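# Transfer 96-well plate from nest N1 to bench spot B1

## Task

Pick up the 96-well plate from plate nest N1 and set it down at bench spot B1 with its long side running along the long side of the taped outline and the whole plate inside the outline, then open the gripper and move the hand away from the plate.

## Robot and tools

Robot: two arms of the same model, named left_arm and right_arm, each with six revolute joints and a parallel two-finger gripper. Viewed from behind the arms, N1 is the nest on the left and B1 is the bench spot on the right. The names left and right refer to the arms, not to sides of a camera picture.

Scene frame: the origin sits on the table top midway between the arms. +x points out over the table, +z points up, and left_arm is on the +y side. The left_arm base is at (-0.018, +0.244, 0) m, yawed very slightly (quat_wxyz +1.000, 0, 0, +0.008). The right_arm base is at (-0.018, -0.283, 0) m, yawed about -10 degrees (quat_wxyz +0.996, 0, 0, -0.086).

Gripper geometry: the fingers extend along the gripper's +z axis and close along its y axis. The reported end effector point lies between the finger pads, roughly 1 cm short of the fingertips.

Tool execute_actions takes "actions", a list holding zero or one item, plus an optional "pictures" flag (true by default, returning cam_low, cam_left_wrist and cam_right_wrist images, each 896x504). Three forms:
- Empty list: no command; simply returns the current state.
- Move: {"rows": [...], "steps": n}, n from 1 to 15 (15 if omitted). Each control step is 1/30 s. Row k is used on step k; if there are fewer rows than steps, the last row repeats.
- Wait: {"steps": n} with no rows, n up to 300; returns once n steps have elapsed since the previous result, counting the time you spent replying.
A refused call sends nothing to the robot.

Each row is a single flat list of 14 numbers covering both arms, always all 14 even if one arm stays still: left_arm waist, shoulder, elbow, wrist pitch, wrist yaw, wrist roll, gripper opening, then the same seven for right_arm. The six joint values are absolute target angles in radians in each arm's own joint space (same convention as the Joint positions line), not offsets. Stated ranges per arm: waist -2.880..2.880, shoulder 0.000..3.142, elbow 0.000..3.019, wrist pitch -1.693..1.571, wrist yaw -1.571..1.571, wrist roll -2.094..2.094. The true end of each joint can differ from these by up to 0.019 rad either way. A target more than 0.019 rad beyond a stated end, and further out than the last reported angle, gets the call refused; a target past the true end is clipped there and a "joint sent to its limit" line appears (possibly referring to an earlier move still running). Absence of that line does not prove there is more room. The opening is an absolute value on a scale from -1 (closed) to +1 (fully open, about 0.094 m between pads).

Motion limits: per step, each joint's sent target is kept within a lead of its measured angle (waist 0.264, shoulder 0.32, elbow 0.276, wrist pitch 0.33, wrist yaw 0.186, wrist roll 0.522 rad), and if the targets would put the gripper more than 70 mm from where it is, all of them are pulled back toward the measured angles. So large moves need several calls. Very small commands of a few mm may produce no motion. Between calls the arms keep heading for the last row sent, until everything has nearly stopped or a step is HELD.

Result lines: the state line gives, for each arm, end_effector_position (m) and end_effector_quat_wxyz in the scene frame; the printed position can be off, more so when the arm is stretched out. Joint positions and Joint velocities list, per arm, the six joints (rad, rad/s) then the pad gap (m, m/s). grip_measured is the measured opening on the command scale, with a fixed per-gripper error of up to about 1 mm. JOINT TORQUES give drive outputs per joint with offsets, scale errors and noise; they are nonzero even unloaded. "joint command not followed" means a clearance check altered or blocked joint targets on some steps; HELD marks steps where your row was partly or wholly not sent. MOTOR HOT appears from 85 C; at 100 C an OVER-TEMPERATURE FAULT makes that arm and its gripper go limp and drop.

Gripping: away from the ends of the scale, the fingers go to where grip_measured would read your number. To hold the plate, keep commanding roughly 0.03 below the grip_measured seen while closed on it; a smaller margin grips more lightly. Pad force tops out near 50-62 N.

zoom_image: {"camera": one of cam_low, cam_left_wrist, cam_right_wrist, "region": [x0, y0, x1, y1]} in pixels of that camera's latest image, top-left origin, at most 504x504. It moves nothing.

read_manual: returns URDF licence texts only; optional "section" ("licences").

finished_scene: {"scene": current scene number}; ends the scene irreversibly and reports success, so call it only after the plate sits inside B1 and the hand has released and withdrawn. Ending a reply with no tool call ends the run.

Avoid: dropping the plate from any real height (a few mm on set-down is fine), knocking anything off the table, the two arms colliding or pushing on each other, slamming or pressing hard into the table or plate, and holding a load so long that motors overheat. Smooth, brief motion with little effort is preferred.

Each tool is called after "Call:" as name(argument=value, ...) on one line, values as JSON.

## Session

Call:
execute_actions(actions=[])

Scene clock: 0.00 s of 13200.00 s.
left_arm: end_effector_position=(+0.1008, +0.4423, +0.1204) grip_measured=+1.000 end_effector_quat_wxyz=(-0.026, +0.952, -0.291, -0.088) | right_arm: end_effector_position=(+0.6065, -0.3639, +0.1947) grip_measured=+1.000 end_effector_quat_wxyz=(+0.654, -0.296, +0.663, +0.213)
Joint positions: left_arm=[ 0.88   0.989  0.667 -1.265 -0.183 -1.654  0.094] | right_arm=[-0.203  1.834  1.066  0.647 -1.108 -0.214  0.094]
Joint velocities: left_arm=[-0.015  0.005  0.002  0.002  0.066  0.037  0.   ] | right_arm=[0.015 0.015 0.002 0.012 0.007 0.037 0.   ]
Joint torques (N m, as the arm reports them, + toward a larger angle): no reading

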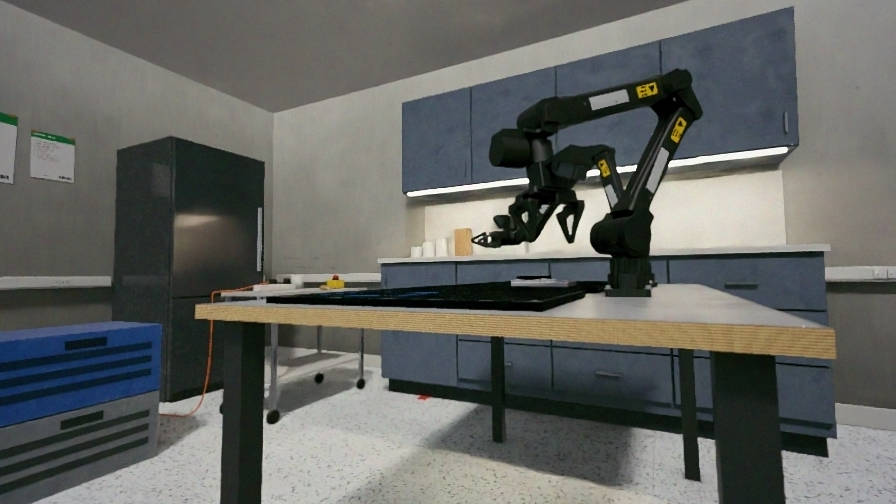

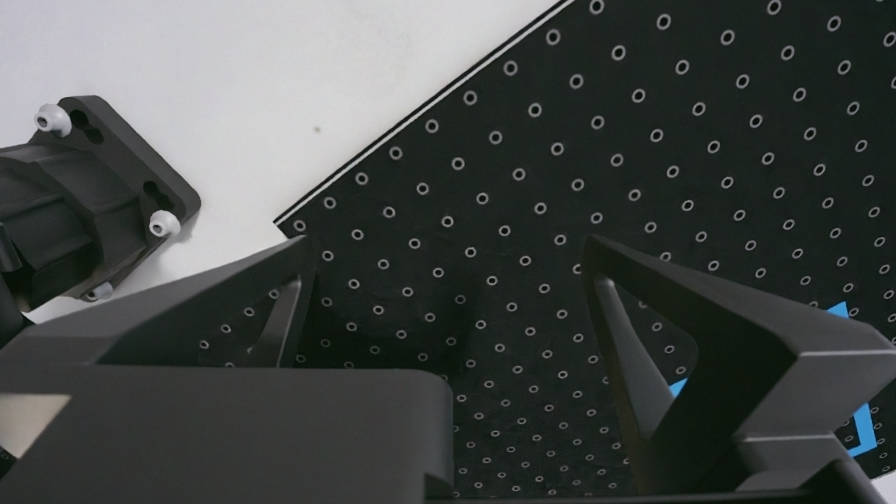

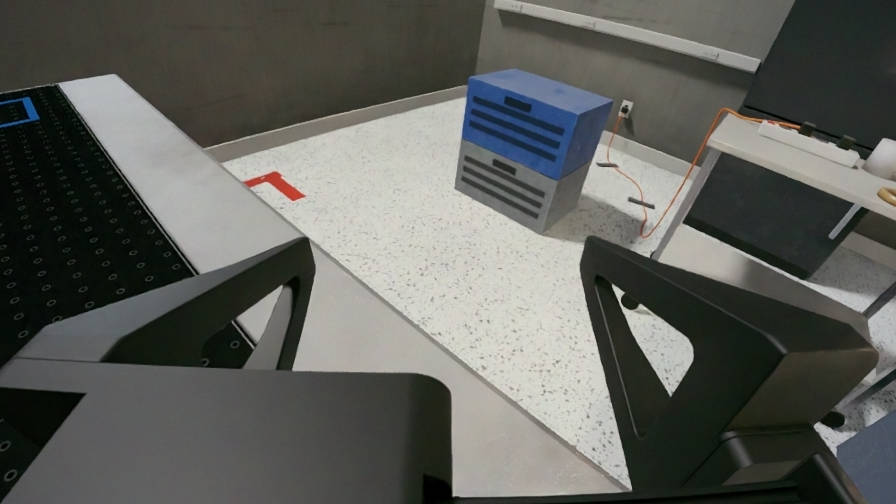

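Call:
execute_actions(actions=[])

Scene clock: 27.80 s of 13200.00 s.
left_arm: end_effector_position=(+0.1008, +0.4423, +0.1204) grip_measured=+1.000 end_effector_quat_wxyz=(-0.026, +0.952, -0.291, -0.088) | right_arm: end_effector_position=(+0.6065, -0.3639, +0.1947) grip_measured=+1.000 end_effector_quat_wxyz=(+0.654, -0.296, +0.663, +0.213)
Joint positions: left_arm=[ 0.88   0.989  0.667 -1.265 -0.183 -1.654  0.094] | right_arm=[-0.203  1.834  1.066  0.647 -1.108 -0.214  0.094]
Joint velocities: left_arm=[-0.015  0.005 -0.017  0.012 -0.066 -0.022  0.   ] | right_arm=[-0.015 -0.024  0.012  0.007  0.022  0.066  0.   ]
Joint torques (N m, as the arm reports them, + toward a larger angle): left_arm=[ 1.14 -2.17 11.38  0.68 -0.25 -0.02] | right_arm=[ -0.73 -15.88   9.96   2.07  -0.11   0.07]
Steps of this call (steps 1 to 90: nothing new was sent; then 24.80 s passed at rest). Readings (joint positions):
1: left_arm=[0.880 0.989 0.667 -1.265 -0.183 -1.654] | right_arm=[-0.203 1.834 1.066 0.647 -1.108 -0.214]
2: left_arm=[0.880 0.989 0.667 -1.265 -0.183 -1.654] | right_arm=[-0.203 1.834 1.066 0.647 -1.108 -0.214]
4: left_arm=[0.880 0.989 0.667 -1.265 -0.183 -1.654] | right_arm=[-0.203 1.834 1.066 0.647 -1.108 -0.214]
8: left_arm=[0.880 0.989 0.667 -1.265 -0.183 -1.654] | right_arm=[-0.203 1.834 1.066 0.647 -1.108 -0.214]
90: the state above

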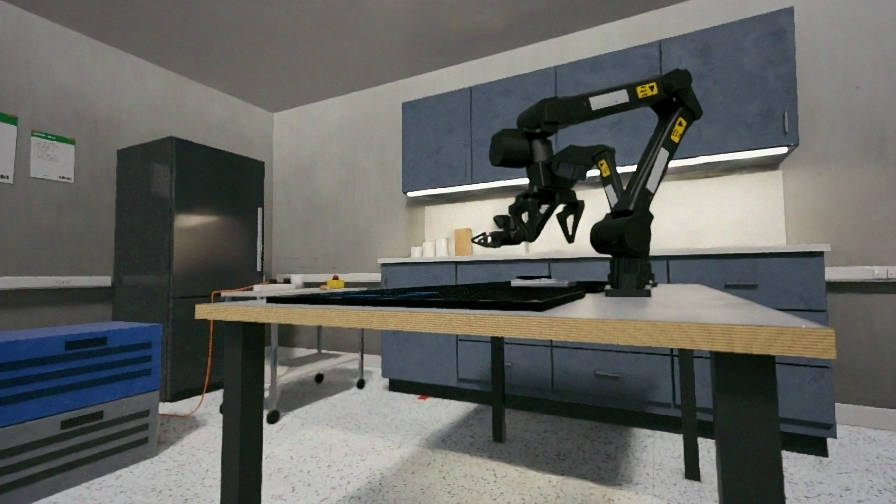

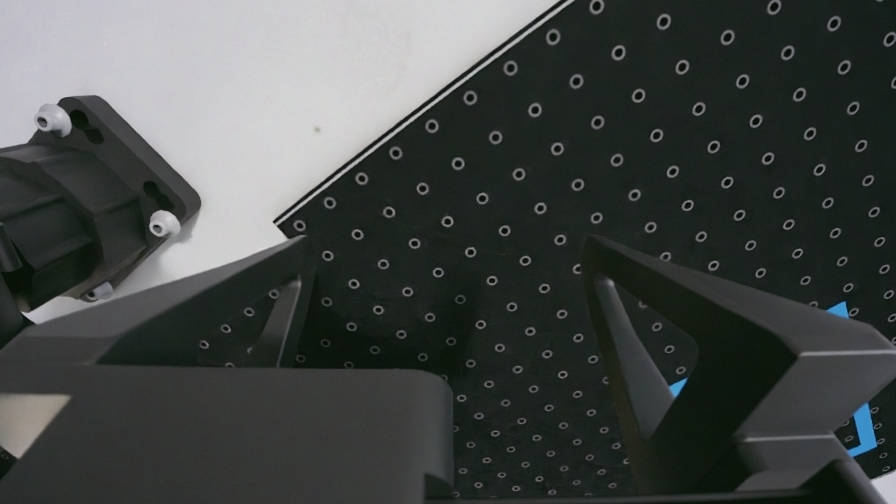

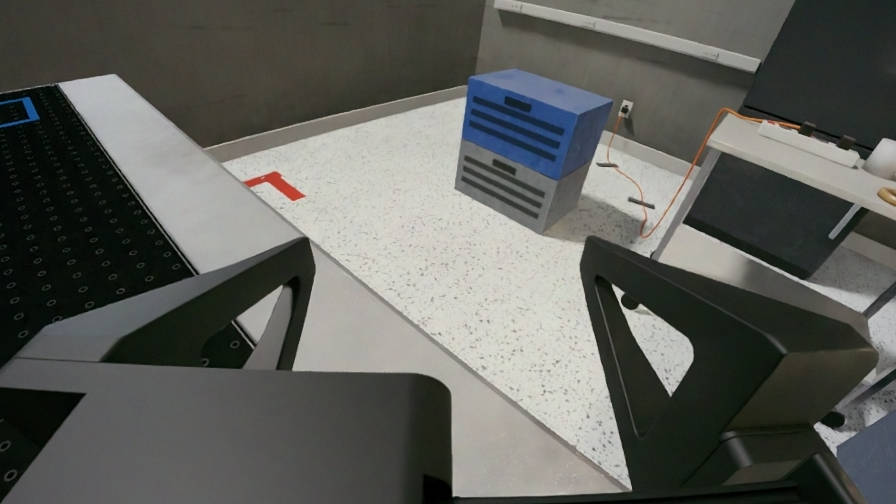

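Call:
execute_actions(actions=[{"rows": [[0.86,0.99,0.675,-1.257,-0.178,-1.61,1,-0.195,1.815,1.065,0.61,-1.08,-0.21,1],[0.82,0.99,0.69,-1.243,-0.17,-1.54,1,-0.178,1.78,1.062,0.54,-1.03,-0.2,1],[0.76,0.99,0.712,-1.222,-0.158,-1.43,1,-0.152,1.72,1.057,0.43,-0.957,-0.185,1],[0.68,0.992,0.743,-1.19,-0.141,-1.28,1,-0.118,1.645,1.051,0.285,-0.856,-0.165,1],[0.59,0.993,0.777,-1.16,-0.123,-1.11,1,-0.08,1.56,1.044,0.12,-0.743,-0.143,1],[0.5,0.994,0.81,-1.127,-0.104,-0.94,1,-0.042,1.474,1.037,-0.04,-0.63,-0.122,1],[0.41,0.995,0.845,-1.095,-0.085,-0.77,1,-0.004,1.389,1.031,-0.204,-0.516,-0.1,1],[0.32,0.996,0.88,-1.062,-0.067,-0.6,1,0.034,1.303,1.024,-0.367,-0.403,-0.078,1],[0.24,0.997,0.91,-1.033,-0.05,-0.45,1,0.068,1.227,1.018,-0.51,-0.302,-0.058,1],[0.17,0.998,0.936,-1.008,-0.035,-0.32,1,0.098,1.161,1.013,-0.638,-0.214,-0.041,1],[0.11,0.999,0.958,-0.986,-0.023,-0.207,1,0.123,1.104,1.008,-0.747,-0.139,-0.027,1],[0.06,1,0.977,-0.968,-0.012,-0.113,1,0.145,1.057,1.005,-0.837,-0.076,-0.015,1],[0.03,1,0.989,-0.957,-0.006,-0.056,1,0.157,1.028,1.002,-0.892,-0.038,-0.007,1],[0.01,1,0.996,-0.95,-0.002,-0.019,1,0.166,1.009,1.001,-0.928,-0.013,-0.002,1],[0,1,1,-0.946,0,0,1,0.17,1,1,-0.946,0,0,1]], "steps": 15}], pictures=false)

Call:
execute_actions(actions=[{"steps": 30}])

Scene clock: 53.67 s of 13200.00 s.
left_arm: end_effector_position=(+0.3022, +0.3428, +0.1928) grip_measured=+1.000 end_effector_quat_wxyz=(+0.174, -0.588, +0.788, -0.050) | right_arm: end_effector_position=(+0.5707, -0.2818, +0.2550) grip_measured=+1.000 end_effector_quat_wxyz=(+0.522, -0.105, +0.838, +0.120)
Joint positions: left_arm=[ 0.27   0.989  0.827 -1.045 -0.027 -0.99   0.094] | right_arm=[ 0.056  1.413  1.004 -0.076 -0.419 -0.111  0.094]
Joint velocities: left_arm=[-1.363 -0.005  0.481  0.462  0.11   1.37   0.   ] | right_arm=[ 0.825 -1.294 -0.076 -1.502  1.15   0.344  0.   ]
Joint torques (N m, as the arm reports them, + toward a larger angle): left_arm=[ 0.13 -2.78 14.24  1.71  0.2   0.14] | right_arm=[ -1.29 -14.3   10.01   2.08  -0.21   0.12]
Steps of this call (steps 1 to 90: nothing new was sent; then 22.37 s passed at rest; steps 91 to 105: all 15 steps of this action). Readings (joint positions):
91: left_arm=[0.879 0.989 0.667 -1.265 -0.182 -1.650] | right_arm=[-0.203 1.834 1.065 0.642 -1.097 -0.214]
92: left_arm=[0.874 0.989 0.667 -1.264 -0.179 -1.635] | right_arm=[-0.202 1.831 1.065 0.622 -1.066 -0.214]
94: left_arm=[0.821 0.989 0.668 -1.246 -0.161 -1.550] | right_arm=[-0.190 1.803 1.055 0.492 -0.930 -0.204]
98: left_arm=[0.593 0.989 0.704 -1.173 -0.106 -1.312] | right_arm=[-0.129 1.679 1.021 0.244 -0.719 -0.176]
105: the state above

Scene clock: 54.67 s of 13200.00 s.
left_arm: end_effector_position=(+0.3706, +0.2473, +0.2687) grip_measured=+1.000 end_effector_quat_wxyz=(+0.288, -0.012, +0.957, -0.002) | right_arm: end_effector_position=(+0.3815, -0.2830, +0.2800) grip_measured=+1.000 end_effector_quat_wxyz=(+0.304, -0.004, +0.953, +0.000)
Joint positions: left_arm=[-0.006  0.991  0.962 -0.958  0.001 -0.016  0.094] | right_arm=[ 0.171  1.001  0.986 -0.938 -0.004 -0.008  0.094]
Joint velocities: left_arm=[-0.005 -0.005 -0.002 -0.037 -0.022 -0.007  0.   ] | right_arm=[-0.024 -0.015 -0.007 -0.002 -0.081  0.037  0.   ]
Joint torques (N m, as the arm reports them, + toward a larger angle): left_arm=[ 1.81 -2.79 13.51  2.06 -0.04  0.09] | right_arm=[-0.87 -5.62 11.39  1.42  0.1   0.12]
Steps of this call (steps 1 to 30: the robot went on to your last target). Readings (joint positions):
1: left_arm=[0.223 0.989 0.844 -1.030 -0.021 -0.940] | right_arm=[0.083 1.369 1.001 -0.128 -0.371 -0.101]
2: left_arm=[0.175 0.989 0.860 -1.017 -0.016 -0.883] | right_arm=[0.107 1.323 0.999 -0.182 -0.323 -0.093]
4: left_arm=[0.082 0.989 0.892 -0.993 -0.007 -0.734] | right_arm=[0.144 1.225 0.996 -0.296 -0.218 -0.077]
8: left_arm=[-0.018 0.990 0.952 -0.963 0.001 -0.359] | right_arm=[0.171 1.022 0.996 -0.659 -0.015 -0.040]
30: the state above

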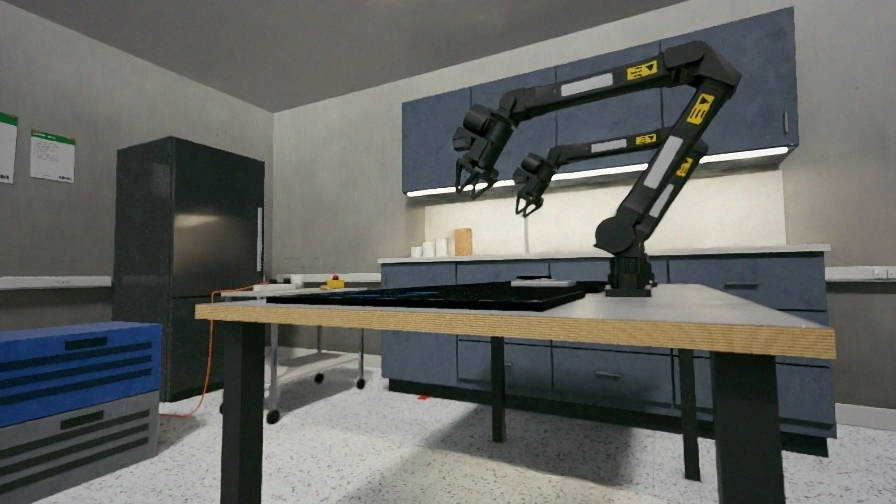

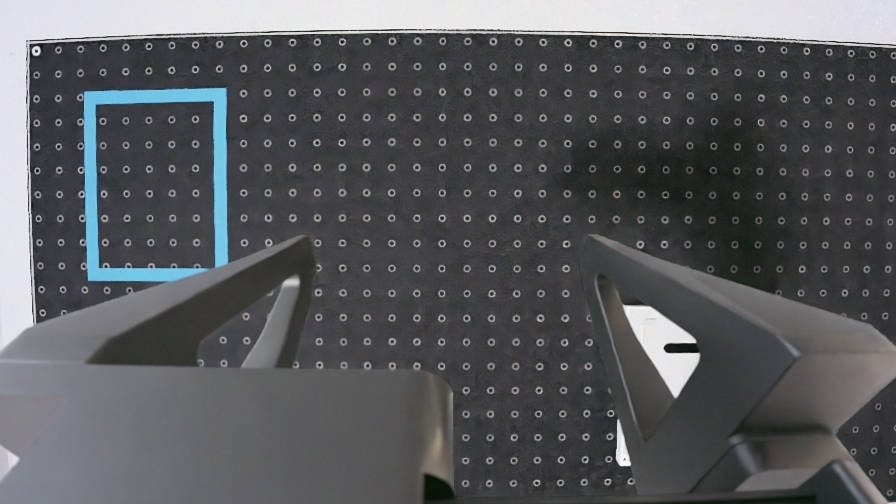

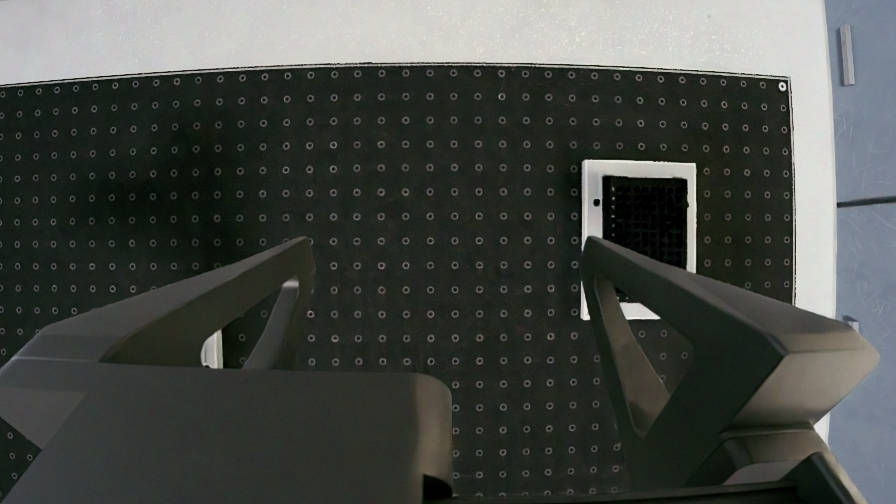

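Call:
execute_actions(actions=[{"rows": [[0.006,1.009,1.005,-0.949,0,0.006,1,0.166,1.007,1.002,-0.948,0,-0.005,1],[0.025,1.036,1.022,-0.958,0,0.026,1,0.151,1.028,1.009,-0.954,0,-0.019,1],[0.055,1.08,1.048,-0.973,0,0.057,1,0.129,1.061,1.02,-0.963,0,-0.042,1],[0.095,1.139,1.084,-0.992,0,0.099,1,0.099,1.106,1.034,-0.976,0,-0.073,1],[0.144,1.21,1.126,-1.016,0,0.15,1,0.062,1.16,1.051,-0.991,0,-0.11,1],[0.199,1.29,1.174,-1.042,0,0.207,1,0.021,1.221,1.071,-1.008,0,-0.152,1],[0.258,1.376,1.226,-1.071,0,0.269,1,-0.023,1.287,1.092,-1.026,0,-0.197,1],[0.318,1.464,1.279,-1.1,0,0.331,1,-0.068,1.353,1.113,-1.045,0,-0.243,1],[0.377,1.55,1.331,-1.129,0,0.393,1,-0.113,1.419,1.134,-1.063,0,-0.288,1],[0.432,1.63,1.379,-1.155,0,0.45,1,-0.154,1.48,1.154,-1.08,0,-0.33,1],[0.481,1.701,1.421,-1.179,0,0.501,1,-0.191,1.534,1.171,-1.095,0,-0.367,1],[0.521,1.76,1.457,-1.198,0,0.543,1,-0.221,1.579,1.185,-1.108,0,-0.398,1],[0.551,1.804,1.483,-1.213,0,0.574,1,-0.243,1.612,1.196,-1.117,0,-0.421,1],[0.57,1.831,1.5,-1.222,0,0.594,1,-0.257,1.633,1.203,-1.123,0,-0.435,1],[0.576,1.84,1.505,-1.225,0,0.6,1,-0.262,1.64,1.205,-1.125,0,-0.44,1]], "steps": 15}], pictures=false)

Call:
execute_actions(actions=[{"steps": 30}])

Scene clock: 114.33 s of 13200.00 s.
left_arm: end_effector_position=(+0.4406, +0.4488, +0.1762) grip_measured=+1.000 end_effector_quat_wxyz=(+0.094, -0.060, +0.993, +0.034) | right_arm: end_effector_position=(+0.4031, -0.4414, +0.1111) grip_measured=+1.000 end_effector_quat_wxyz=(+0.036, +0.036, +0.999, -0.010)
Joint positions: left_arm=[ 0.405  1.552  1.305 -1.123  0.002  0.3    0.094] | right_arm=[-0.189  1.55   1.135 -1.081 -0.003 -0.289  0.094]
Joint velocities: left_arm=[ 1.031  1.451  0.794 -0.422 -0.007  0.813  0.   ] | right_arm=[-1.011  1.646  0.471 -0.432 -0.022 -1.033  0.   ]
Joint torques (N m, as the arm reports them, + toward a larger angle): left_arm=[ 1.   -9.38 12.84  0.42  0.    0.1 ] | right_arm=[ -1.74 -12.99  12.26   0.51   0.06  -0.01]
Steps of this call (steps 1 to 15: the robot went on to your last target; steps 16 to 90: nothing new was sent; then 56.17 s passed at rest; steps 91 to 105: all 15 steps of this action). Readings (joint positions):
91: left_arm=[-0.006 0.991 0.962 -0.958 0.001 -0.012] | right_arm=[0.171 1.001 0.986 -0.938 -0.004 -0.008]
92: left_arm=[-0.004 0.993 0.962 -0.958 0.001 -0.008] | right_arm=[0.170 1.002 0.986 -0.939 -0.004 -0.008]
94: left_arm=[0.018 1.018 0.978 -0.968 0.001 0.016] | right_arm=[0.158 1.016 0.988 -0.949 -0.004 -0.022]
98: left_arm=[0.145 1.194 1.099 -1.019 0.002 0.106] | right_arm=[0.053 1.160 1.035 -0.995 -0.004 -0.098]
105: the state above

Scene clock: 115.33 s of 13200.00 s.
left_arm: end_effector_position=(+0.4271, +0.5422, +0.0756) grip_measured=+1.000 end_effector_quat_wxyz=(-0.022, -0.002, +1.000, -0.014) | right_arm: end_effector_position=(+0.3888, -0.4744, +0.0740) grip_measured=+1.000 end_effector_quat_wxyz=(-0.018, +0.004, +1.000, +0.008)
Joint positions: left_arm=[ 0.574  1.868  1.46  -1.214 -0.001  0.587  0.094] | right_arm=[-0.267  1.661  1.164 -1.114  0.001 -0.432  0.094]
Joint velocities: left_arm=[-0.005 -0.005  0.012 -0.002 -0.066 -0.007  0.   ] | right_arm=[-0.005 -0.015  0.007  0.007  0.007 -0.007  0.   ]
Joint torques (N m, as the arm reports them, + toward a larger angle): left_arm=[  1.29 -16.46  12.45   0.21   0.13   0.12] | right_arm=[ -0.33 -14.93  11.6    0.21  -0.11  -0.02]
Steps of this call (steps 1 to 30: the robot went on to your last target). Readings (joint positions):
1: left_arm=[0.439 1.601 1.332 -1.137 0.002 0.329] | right_arm=[-0.221 1.601 1.149 -1.092 -0.002 -0.317]
2: left_arm=[0.471 1.651 1.361 -1.152 0.002 0.360] | right_arm=[-0.248 1.642 1.156 -1.097 -0.001 -0.340]
4: left_arm=[0.530 1.752 1.419 -1.183 0.002 0.432] | right_arm=[-0.284 1.687 1.157 -1.105 0.001 -0.372]
8: left_arm=[0.604 1.873 1.459 -1.202 -0.001 0.522] | right_arm=[-0.285 1.685 1.158 -1.114 0.001 -0.407]
30: the state above

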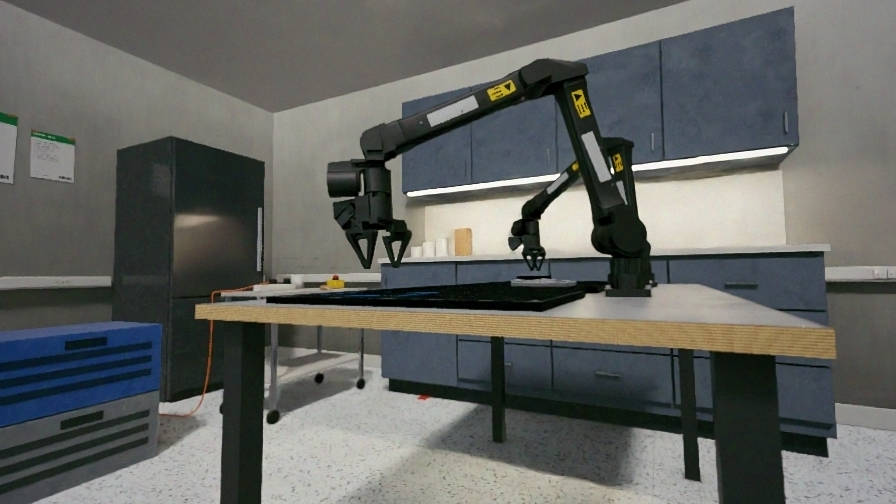

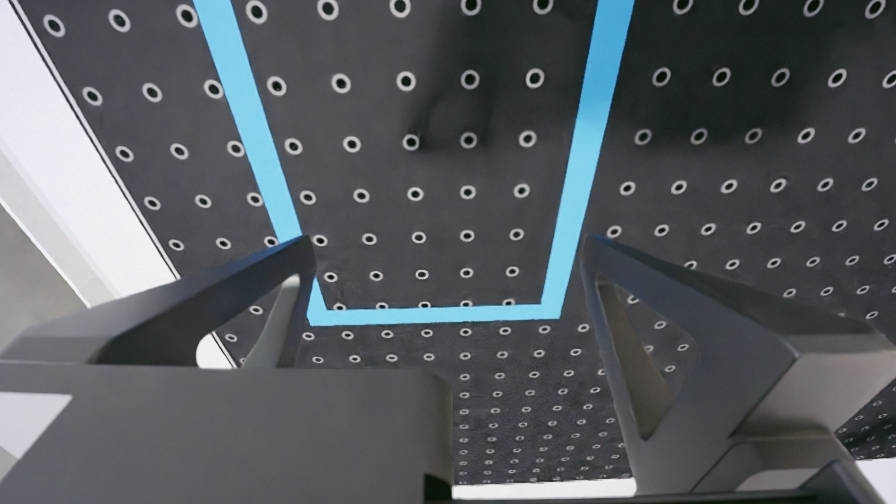

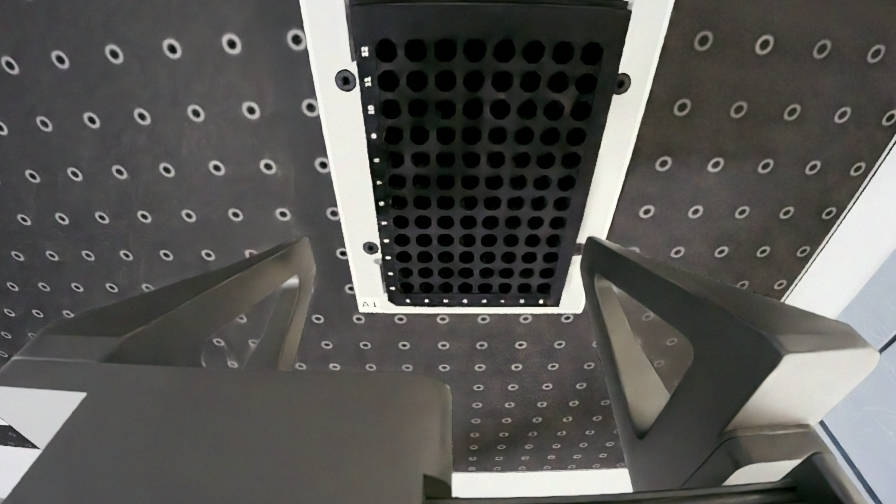

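Call:
execute_actions(actions=[{"rows": [[0.57,1.839,1.505,-1.225,0,0.588,1,-0.264,1.645,1.2,-1.115,0,-0.442,1],[0.553,1.836,1.503,-1.226,0,0.551,1,-0.266,1.65,1.195,-1.105,0,-0.444,1],[0.526,1.83,1.501,-1.227,0,0.492,1,-0.268,1.655,1.19,-1.095,0,-0.447,1],[0.489,1.823,1.499,-1.229,0,0.413,1,-0.271,1.66,1.186,-1.086,0,-0.45,1],[0.444,1.815,1.496,-1.231,0,0.318,1,-0.274,1.665,1.182,-1.077,0,-0.453,1],[0.394,1.805,1.493,-1.234,0,0.21,1,-0.277,1.67,1.178,-1.068,0,-0.456,1],[0.34,1.795,1.489,-1.236,0,0.094,1,-0.28,1.675,1.174,-1.059,0,-0.459,1],[0.286,1.785,1.486,-1.239,0,-0.024,1,-0.283,1.68,1.171,-1.05,0,-0.462,1],[0.232,1.774,1.482,-1.241,0,-0.14,1,-0.285,1.684,1.168,-1.042,0,-0.464,1],[0.182,1.765,1.479,-1.244,0,-0.248,1,-0.287,1.688,1.165,-1.034,0,-0.466,1],[0.137,1.756,1.476,-1.246,0,-0.343,1,-0.289,1.692,1.162,-1.027,0,-0.467,1],[0.1,1.749,1.473,-1.248,0,-0.422,1,-0.29,1.695,1.16,-1.021,0,-0.468,1],[0.073,1.744,1.471,-1.249,0,-0.481,1,-0.29,1.697,1.158,-1.017,0,-0.468,1],[0.056,1.741,1.47,-1.25,0,-0.518,1,-0.29,1.699,1.157,-1.014,0,-0.468,1],[0.05,1.74,1.47,-1.25,0,-0.53,1,-0.29,1.7,1.157,-1.013,0,-0.468,1]], "steps": 15}], pictures=false)

Call:
execute_actions(actions=[{"steps": 25}])

Scene clock: 189.03 s of 13200.00 s.
left_arm: end_effector_position=(+0.5025, +0.3706, +0.0874) grip_measured=+1.000 end_effector_quat_wxyz=(-0.017, -0.082, +0.996, -0.002) | right_arm: end_effector_position=(+0.4005, -0.4870, +0.0636) grip_measured=+1.000 end_effector_quat_wxyz=(+0.008, -0.002, +1.000, -0.005)
Joint positions: left_arm=[ 0.222  1.845  1.46  -1.219 -0.002  0.074  0.094] | right_arm=[-0.28   1.678  1.157 -1.031  0.001 -0.456  0.094]
Joint velocities: left_arm=[-1.226 -0.112 -0.002 -0.042 -0.095 -1.59   0.   ] | right_arm=[-0.044  0.112 -0.071  0.081 -0.051 -0.051  0.   ]
Joint torques (N m, as the arm reports them, + toward a larger angle): left_arm=[  1.04 -18.37   9.2    0.03   0.11  -0.11] | right_arm=[ -1.12 -11.74   8.46   1.08  -0.12  -0.02]
Steps of this call (steps 1 to 15: the robot went on to your last target; steps 16 to 90: nothing new was sent; then 70.20 s passed at rest; steps 91 to 105: all 15 steps of this action). Readings (joint positions):
91: left_arm=[0.574 1.868 1.460 -1.214 -0.001 0.587] | right_arm=[-0.267 1.661 1.164 -1.114 0.001 -0.433]
92: left_arm=[0.573 1.868 1.460 -1.214 -0.001 0.584] | right_arm=[-0.267 1.661 1.164 -1.114 0.001 -0.433]
94: left_arm=[0.564 1.867 1.460 -1.215 -0.001 0.547] | right_arm=[-0.267 1.661 1.164 -1.110 0.001 -0.436]
98: left_arm=[0.483 1.861 1.460 -1.218 -0.002 0.387] | right_arm=[-0.268 1.661 1.164 -1.081 0.001 -0.444]
105: the state above

Scene clock: 189.87 s of 13200.00 s.
left_arm: end_effector_position=(+0.5127, +0.2822, +0.1365) grip_measured=+1.000 end_effector_quat_wxyz=(+0.020, -0.289, +0.957, -0.005) | right_arm: end_effector_position=(+0.3974, -0.4864, +0.0555) grip_measured=+1.000 end_effector_quat_wxyz=(+0.001, -0.003, +1.000, -0.001)
Joint positions: left_arm=[ 0.056  1.749  1.459 -1.24   0.001 -0.514  0.094] | right_arm=[-0.282  1.691  1.149 -1.026  0.001 -0.46   0.094]
Joint velocities: left_arm=[-0.005  0.005  0.002  0.002  0.007 -0.022  0.   ] | right_arm=[ 0.015 -0.024  0.002  0.012 -0.037  0.051  0.   ]
Joint torques (N m, as the arm reports them, + toward a larger angle): left_arm=[  0.82 -13.82  10.21   0.36  -0.1   -0.17] | right_arm=[ -1.32 -12.64   8.58   1.22  -0.11  -0.02]
Steps of this call (steps 1 to 25: the robot went on to your last target). Readings (joint positions):
1: left_arm=[0.182 1.840 1.460 -1.220 -0.002 0.015] | right_arm=[-0.282 1.682 1.154 -1.029 0.001 -0.457]
2: left_arm=[0.142 1.834 1.460 -1.223 -0.002 -0.056] | right_arm=[-0.282 1.685 1.152 -1.028 0.001 -0.458]
4: left_arm=[0.068 1.817 1.460 -1.231 -0.001 -0.214] | right_arm=[-0.282 1.690 1.150 -1.027 0.001 -0.459]
8: left_arm=[-0.005 1.771 1.460 -1.238 0.003 -0.392] | right_arm=[-0.282 1.691 1.149 -1.027 0.001 -0.460]
25: the state above

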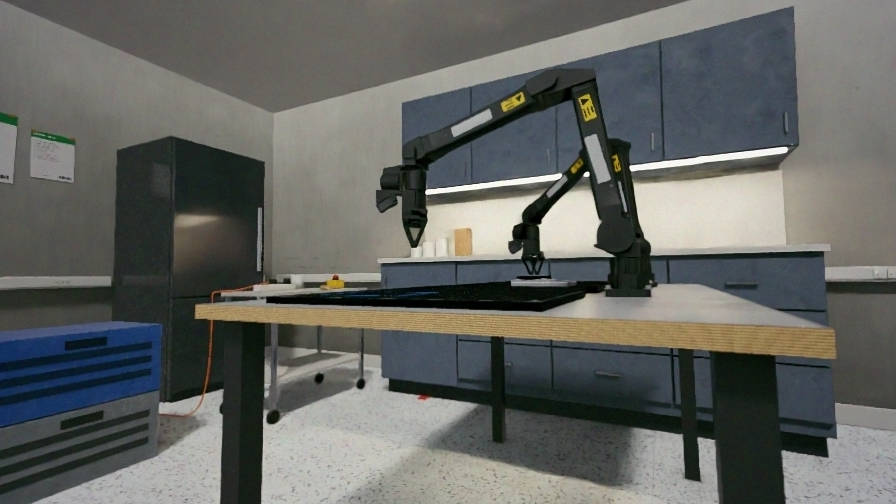

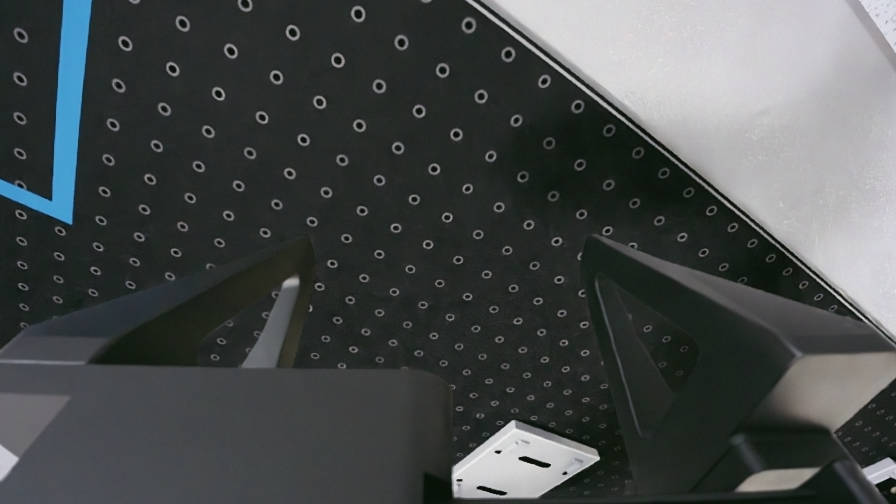

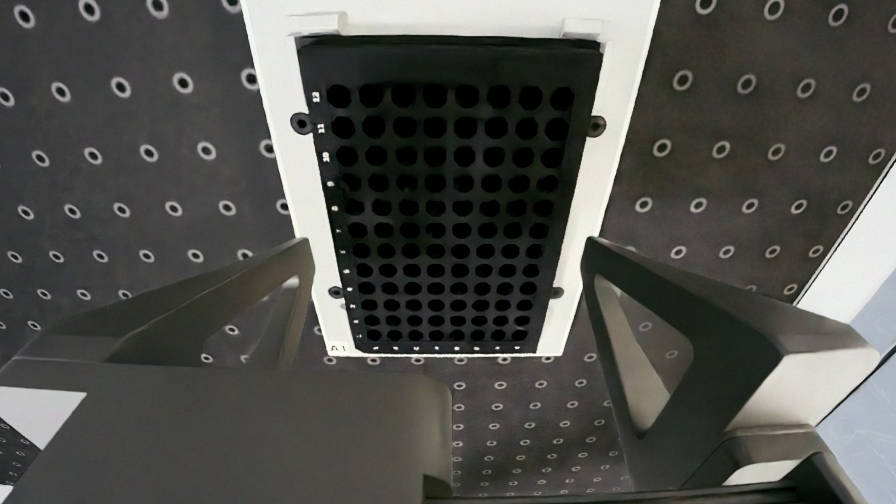

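Call:
execute_actions(actions=[{"rows": [[0.05,1.74,1.47,-1.25,0,-0.53,1,-0.29,1.702,1.155,-1.01,0,-0.468,1],[0.05,1.74,1.47,-1.25,0,-0.53,1,-0.29,1.704,1.153,-1.006,0,-0.468,1],[0.05,1.74,1.47,-1.25,0,-0.53,1,-0.29,1.706,1.151,-1.002,0,-0.468,1],[0.05,1.74,1.47,-1.25,0,-0.53,1,-0.29,1.709,1.149,-0.998,0,-0.468,1],[0.05,1.74,1.47,-1.25,0,-0.53,1,-0.29,1.711,1.147,-0.994,0,-0.468,1],[0.05,1.74,1.47,-1.25,0,-0.53,1,-0.29,1.713,1.145,-0.99,0,-0.468,1],[0.05,1.74,1.47,-1.25,0,-0.53,1,-0.29,1.715,1.143,-0.986,0,-0.468,1],[0.05,1.74,1.47,-1.25,0,-0.53,1,-0.29,1.717,1.141,-0.982,0,-0.468,1],[0.05,1.74,1.47,-1.25,0,-0.53,1,-0.29,1.719,1.14,-0.979,0,-0.468,1],[0.05,1.74,1.47,-1.25,0,-0.53,1,-0.29,1.721,1.138,-0.976,0,-0.468,1],[0.05,1.74,1.47,-1.25,0,-0.53,1,-0.29,1.722,1.137,-0.974,0,-0.468,1],[0.05,1.74,1.47,-1.25,0,-0.53,1,-0.29,1.723,1.136,-0.972,0,-0.468,1],[0.05,1.74,1.47,-1.25,0,-0.53,1,-0.29,1.724,1.135,-0.971,0,-0.468,1],[0.05,1.74,1.47,-1.25,0,-0.53,1,-0.29,1.725,1.135,-0.97,0,-0.468,1]], "steps": 15}], pictures=false)

Call:
execute_actions(actions=[{"steps": 10}])

Scene clock: 209.90 s of 13200.00 s.
left_arm: end_effector_position=(+0.5127, +0.2822, +0.1365) grip_measured=+1.000 end_effector_quat_wxyz=(+0.020, -0.290, +0.957, -0.005) | right_arm: end_effector_position=(+0.3974, -0.4864, +0.0406) grip_measured=+1.000 end_effector_quat_wxyz=(+0.002, -0.003, +1.000, -0.002)
Joint positions: left_arm=[ 0.056  1.749  1.459 -1.24   0.001 -0.517  0.094] | right_arm=[-0.282  1.711  1.13  -0.985  0.001 -0.46   0.094]
Joint velocities: left_arm=[ 0.005 -0.005  0.007  0.012  0.125  0.007  0.   ] | right_arm=[-0.015  0.024 -0.017  0.022 -0.081 -0.007  0.   ]
Joint torques (N m, as the arm reports them, + toward a larger angle): left_arm=[  0.67 -14.06  10.11   0.35  -0.11  -0.14] | right_arm=[ -1.24 -12.45   8.36   1.09  -0.13  -0.02]
Steps of this call (steps 1 to 30: the robot went on to your last target; steps 31 to 90: nothing new was sent; then 16.53 s passed at rest; steps 91 to 105: all 15 steps of this action). Readings (joint positions):
91: left_arm=[0.056 1.749 1.459 -1.240 0.001 -0.517] | right_arm=[-0.282 1.691 1.149 -1.026 0.001 -0.460]
92: left_arm=[0.056 1.749 1.459 -1.240 0.001 -0.517] | right_arm=[-0.282 1.691 1.149 -1.024 0.001 -0.460]
94: left_arm=[0.056 1.749 1.459 -1.240 0.001 -0.517] | right_arm=[-0.282 1.691 1.148 -1.018 0.001 -0.460]
98: left_arm=[0.056 1.749 1.459 -1.240 0.001 -0.517] | right_arm=[-0.282 1.694 1.142 -1.003 0.001 -0.460]
105: the state above

Scene clock: 210.23 s of 13200.00 s.
left_arm: end_effector_position=(+0.5127, +0.2822, +0.1365) grip_measured=+1.000 end_effector_quat_wxyz=(+0.020, -0.290, +0.957, -0.005) | right_arm: end_effector_position=(+0.3971, -0.4863, +0.0391) grip_measured=+1.000 end_effector_quat_wxyz=(+0.001, -0.003, +1.000, -0.001)
Joint positions: left_arm=[ 0.056  1.749  1.459 -1.24   0.001 -0.517  0.094] | right_arm=[-0.282  1.713  1.129 -0.983  0.001 -0.46   0.094]
Joint velocities: left_arm=[-0.005 -0.015  0.007  0.002  0.007 -0.022  0.   ] | right_arm=[-0.015 -0.005  0.007  0.002  0.007  0.007  0.   ]
Joint torques (N m, as the arm reports them, + toward a larger angle): left_arm=[  0.85 -13.88  10.12   0.39  -0.13  -0.13] | right_arm=[ -1.36 -12.51   8.34   1.18  -0.12  -0.03]
Steps of this call (steps 1 to 10: the robot went on to your last target). Readings (joint positions):
1: left_arm=[0.056 1.749 1.459 -1.240 0.001 -0.517] | right_arm=[-0.282 1.712 1.129 -0.985 0.001 -0.460]
2: left_arm=[0.056 1.749 1.459 -1.240 0.001 -0.517] | right_arm=[-0.282 1.713 1.129 -0.984 0.001 -0.460]
4: left_arm=[0.056 1.749 1.459 -1.240 0.001 -0.517] | right_arm=[-0.282 1.713 1.129 -0.984 0.001 -0.460]
8: left_arm=[0.056 1.749 1.459 -1.240 0.001 -0.517] | right_arm=[-0.282 1.713 1.129 -0.983 0.001 -0.460]
10: the state above

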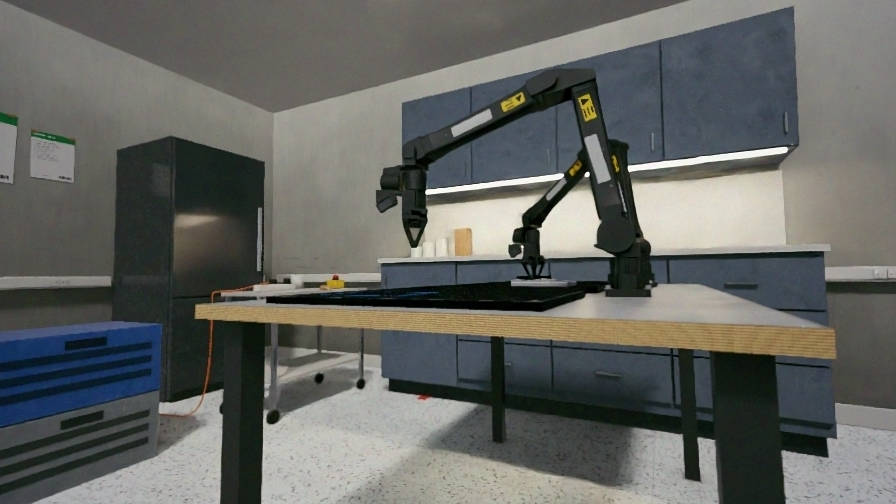

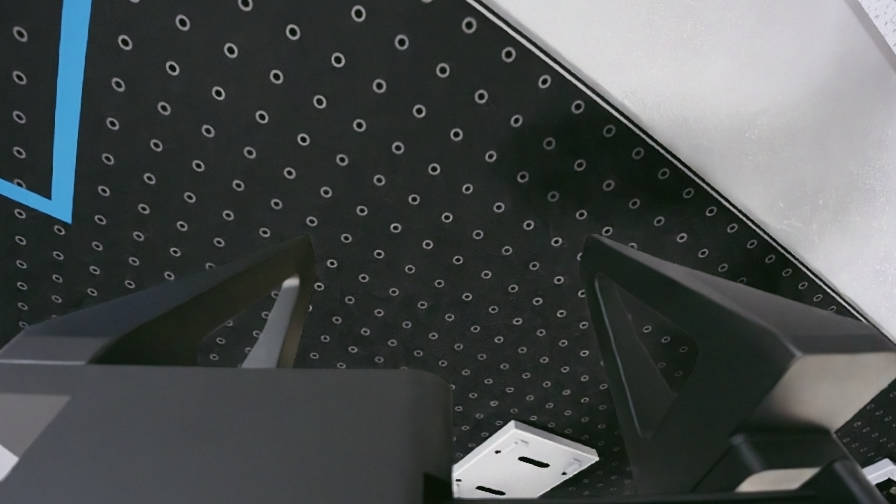

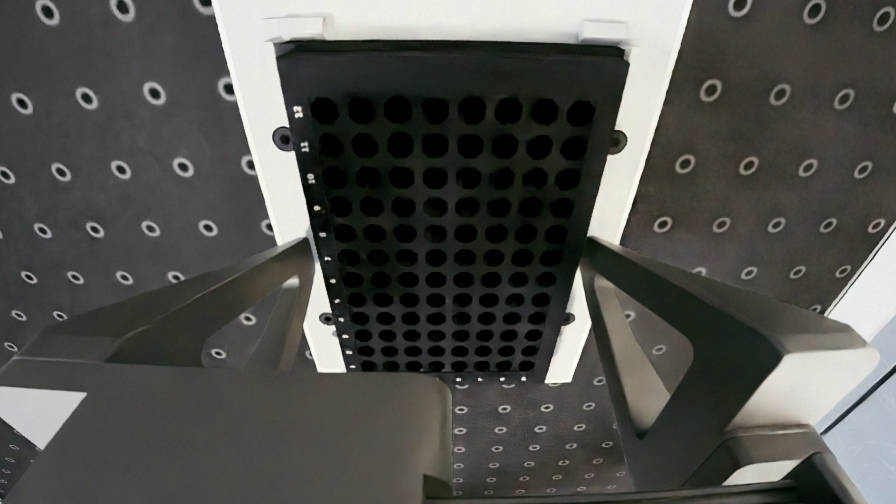

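Call:
execute_actions(actions=[{"rows": [[0.05,1.74,1.47,-1.25,0,-0.53,1,-0.29,1.725,1.135,-0.97,0,-0.468,0.94],[0.05,1.74,1.47,-1.25,0,-0.53,1,-0.29,1.725,1.135,-0.97,0,-0.468,0.9],[0.05,1.74,1.47,-1.25,0,-0.53,1,-0.29,1.725,1.135,-0.97,0,-0.468,0.87],[0.05,1.74,1.47,-1.25,0,-0.53,1,-0.29,1.725,1.135,-0.97,0,-0.468,0.84],[0.05,1.74,1.47,-1.25,0,-0.53,1,-0.29,1.725,1.135,-0.97,0,-0.468,0.82],[0.05,1.74,1.47,-1.25,0,-0.53,1,-0.29,1.725,1.135,-0.97,0,-0.468,0.8],[0.05,1.74,1.47,-1.25,0,-0.53,1,-0.29,1.725,1.135,-0.97,0,-0.468,0.785],[0.05,1.74,1.47,-1.25,0,-0.53,1,-0.29,1.725,1.135,-0.97,0,-0.468,0.77],[0.05,1.74,1.47,-1.25,0,-0.53,1,-0.29,1.725,1.135,-0.97,0,-0.468,0.755],[0.05,1.74,1.47,-1.25,0,-0.53,1,-0.29,1.725,1.135,-0.97,0,-0.468,0.74],[0.05,1.74,1.47,-1.25,0,-0.53,1,-0.29,1.725,1.135,-0.97,0,-0.468,0.73],[0.05,1.74,1.47,-1.25,0,-0.53,1,-0.29,1.725,1.135,-0.97,0,-0.468,0.72]], "steps": 15}], pictures=false)

Scene clock: 222.53 s of 13200.00 s.
left_arm: end_effector_position=(+0.5127, +0.2822, +0.1365) grip_measured=+1.000 end_effector_quat_wxyz=(+0.020, -0.290, +0.957, -0.005) | right_arm: end_effector_position=(+0.3972, -0.4868, +0.0391) grip_measured=+0.755 end_effector_quat_wxyz=(+0.002, -0.002, +1.000, -0.002)
Joint positions: left_arm=[ 0.056  1.749  1.459 -1.24   0.001 -0.517  0.094] | right_arm=[-0.283  1.713  1.129 -0.982  0.002 -0.46   0.082]
Joint velocities: left_arm=[-0.005 -0.005  0.002  0.007  0.022 -0.051  0.   ] | right_arm=[-0.015 -0.005 -0.002  0.012  0.037  0.051 -0.   ]
Joint torques (N m, as the arm reports them, + toward a larger angle): left_arm=[  0.48 -13.66  10.13   0.41  -0.12  -0.15] | right_arm=[ -1.43 -12.51   8.22   1.13  -0.13  -0.02]
Steps of this call (steps 1 to 15: the robot went on to your last target; steps 16 to 90: nothing new was sent; then 8.80 s passed at rest; steps 91 to 105: all 15 steps of this action). Readings (joint positions):
91: left_arm=[0.056 1.749 1.459 -1.240 0.001 -0.517] | right_arm=[-0.282 1.713 1.129 -0.983 0.001 -0.460]
92: left_arm=[0.056 1.749 1.459 -1.240 0.001 -0.517] | right_arm=[-0.282 1.713 1.129 -0.983 0.001 -0.460]
94: left_arm=[0.056 1.749 1.459 -1.240 0.001 -0.517] | right_arm=[-0.282 1.713 1.129 -0.983 0.001 -0.460]
98: left_arm=[0.056 1.749 1.459 -1.240 0.001 -0.517] | right_arm=[-0.283 1.713 1.129 -0.982 0.002 -0.460]
105: the state above

Call:
execute_actions(actions=[{"rows": [[0.05,1.74,1.47,-1.25,0,-0.53,1,-0.29,1.713,1.147,-0.978,0,-0.468,0.72],[0.05,1.74,1.47,-1.25,0,-0.53,1,-0.29,1.702,1.158,-0.986,0,-0.468,0.72],[0.05,1.74,1.47,-1.25,0,-0.53,1,-0.29,1.692,1.168,-0.993,0,-0.468,0.72],[0.05,1.74,1.47,-1.25,0,-0.53,1,-0.29,1.688,1.171,-0.999,0,-0.468,0.72],[0.05,1.74,1.47,-1.25,0,-0.53,1,-0.29,1.683,1.175,-1.008,0,-0.468,0.72],[0.05,1.74,1.47,-1.25,0,-0.53,1,-0.29,1.677,1.18,-1.019,0,-0.468,0.72],[0.05,1.74,1.47,-1.25,0,-0.53,1,-0.29,1.67,1.186,-1.032,0,-0.468,0.72],[0.05,1.74,1.47,-1.25,0,-0.53,1,-0.29,1.662,1.193,-1.047,0,-0.468,0.72],[0.05,1.74,1.47,-1.25,0,-0.53,1,-0.29,1.654,1.201,-1.062,0,-0.468,0.72],[0.05,1.74,1.47,-1.25,0,-0.53,1,-0.29,1.646,1.209,-1.078,0,-0.468,0.72],[0.05,1.74,1.47,-1.25,0,-0.53,1,-0.29,1.638,1.217,-1.093,0,-0.468,0.72],[0.05,1.74,1.47,-1.25,0,-0.53,1,-0.29,1.631,1.224,-1.107,0,-0.468,0.72],[0.05,1.74,1.47,-1.25,0,-0.53,1,-0.29,1.626,1.23,-1.118,0,-0.468,0.72],[0.05,1.74,1.47,-1.25,0,-0.53,1,-0.29,1.622,1.234,-1.125,0,-0.468,0.72],[0.05,1.74,1.47,-1.25,0,-0.53,1,-0.29,1.62,1.236,-1.129,0,-0.468,0.72]], "steps": 15}], pictures=false)

Call:
execute_actions(actions=[{"steps": 10}])

Scene clock: 241.60 s of 13200.00 s.
left_arm: end_effector_position=(+0.5127, +0.2822, +0.1365) grip_measured=+1.000 end_effector_quat_wxyz=(+0.020, -0.290, +0.957, -0.005) | right_arm: end_effector_position=(+0.3926, -0.4845, +0.0765) grip_measured=+0.755 end_effector_quat_wxyz=(-0.010, -0.003, +1.000, +0.004)
Joint positions: left_arm=[ 0.056  1.749  1.459 -1.24   0.001 -0.517  0.094] | right_arm=[-0.283  1.664  1.177 -1.104  0.002 -0.462  0.082]
Joint velocities: left_arm=[-0.005 -0.005 -0.007 -0.012 -0.051  0.007  0.   ] | right_arm=[-0.005 -0.278  0.183 -0.256 -0.037  0.022  0.002]
Joint torques (N m, as the arm reports them, + toward a larger angle): left_arm=[  0.41 -13.75  10.08   0.41  -0.11  -0.14] | right_arm=[ -1.33 -15.42  12.2    0.39  -0.13  -0.01]
Steps of this call (steps 1 to 15: the robot went on to your last target; steps 16 to 90: nothing new was sent; then 15.57 s passed at rest; steps 91 to 105: all 15 steps of this action). Readings (joint positions):
91: left_arm=[0.056 1.749 1.459 -1.240 0.001 -0.517] | right_arm=[-0.283 1.713 1.129 -0.982 0.002 -0.460]
92: left_arm=[0.056 1.749 1.459 -1.240 0.001 -0.517] | right_arm=[-0.283 1.713 1.129 -0.982 0.002 -0.460]
94: left_arm=[0.056 1.749 1.459 -1.240 0.001 -0.517] | right_arm=[-0.283 1.713 1.129 -0.983 0.002 -0.460]
98: left_arm=[0.056 1.749 1.459 -1.240 0.001 -0.517] | right_arm=[-0.283 1.712 1.139 -1.006 0.002 -0.462]
105: the state above

Scene clock: 241.93 s of 13200.00 s.
left_arm: end_effector_position=(+0.5127, +0.2822, +0.1365) grip_measured=+1.000 end_effector_quat_wxyz=(+0.020, -0.290, +0.957, -0.005) | right_arm: end_effector_position=(+0.3985, -0.4874, +0.0972) grip_measured=+0.755 end_effector_quat_wxyz=(+0.007, -0.003, +1.000, -0.004)
Joint positions: left_arm=[ 0.056  1.749  1.459 -1.24   0.001 -0.517  0.094] | right_arm=[-0.283  1.634  1.198 -1.119  0.002 -0.462  0.082]
Joint velocities: left_arm=[ 0.005 -0.005 -0.017 -0.002  0.007  0.022  0.   ] | right_arm=[-0.005 -0.015 -0.002 -0.007 -0.022  0.066  0.   ]
Joint torques (N m, as the arm reports them, + toward a larger angle): left_arm=[  0.55 -14.01  10.14   0.42  -0.12  -0.15] | right_arm=[ -1.27 -14.03  11.73   0.36  -0.13   0.  ]
Steps of this call (steps 1 to 10: the robot went on to your last target). Readings (joint positions):
1: left_arm=[0.056 1.749 1.459 -1.240 0.001 -0.517] | right_arm=[-0.283 1.656 1.184 -1.110 0.002 -0.462]
2: left_arm=[0.056 1.749 1.459 -1.240 0.001 -0.517] | right_arm=[-0.283 1.648 1.189 -1.114 0.002 -0.462]
4: left_arm=[0.056 1.749 1.459 -1.240 0.001 -0.517] | right_arm=[-0.283 1.637 1.196 -1.116 0.002 -0.462]
8: left_arm=[0.056 1.749 1.459 -1.240 0.001 -0.517] | right_arm=[-0.283 1.634 1.198 -1.118 0.002 -0.462]
10: the state above

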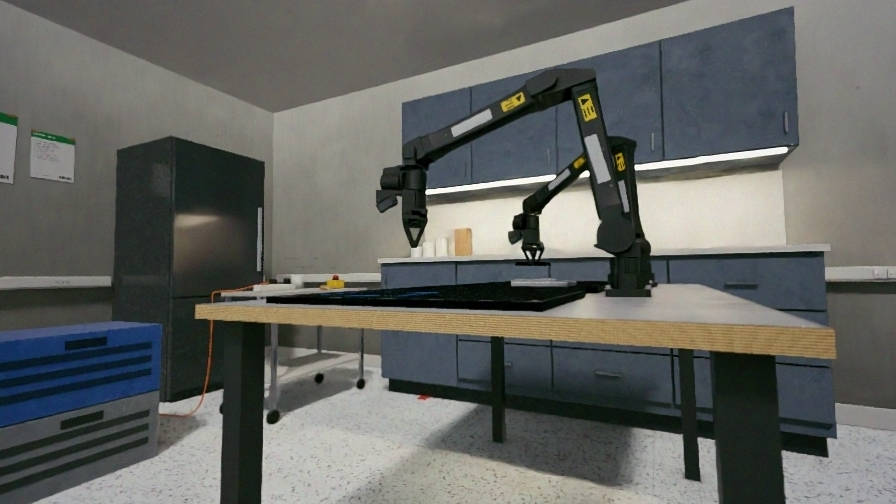

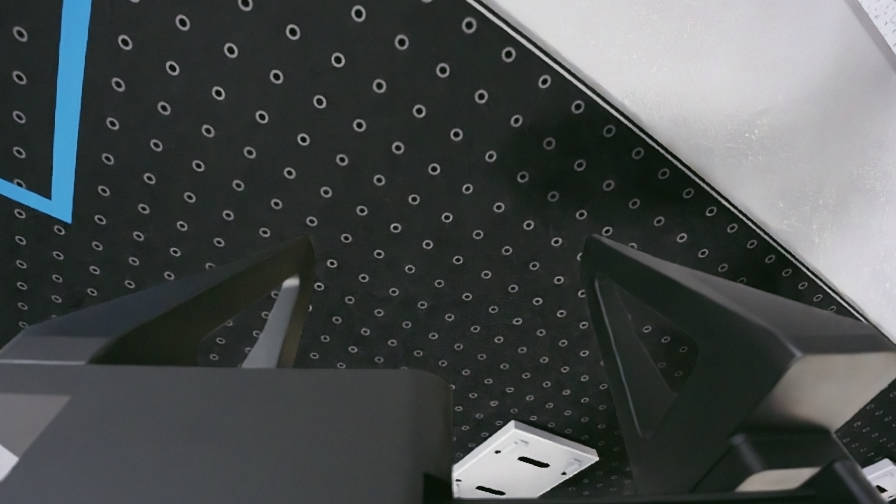

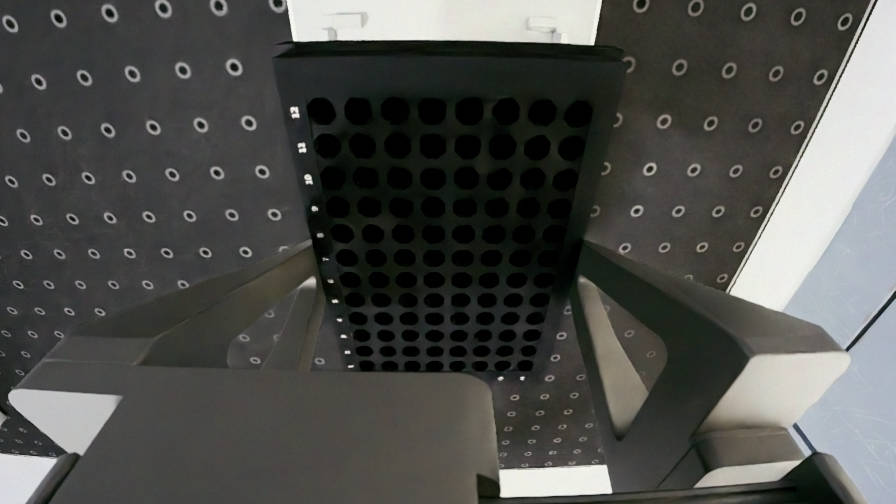

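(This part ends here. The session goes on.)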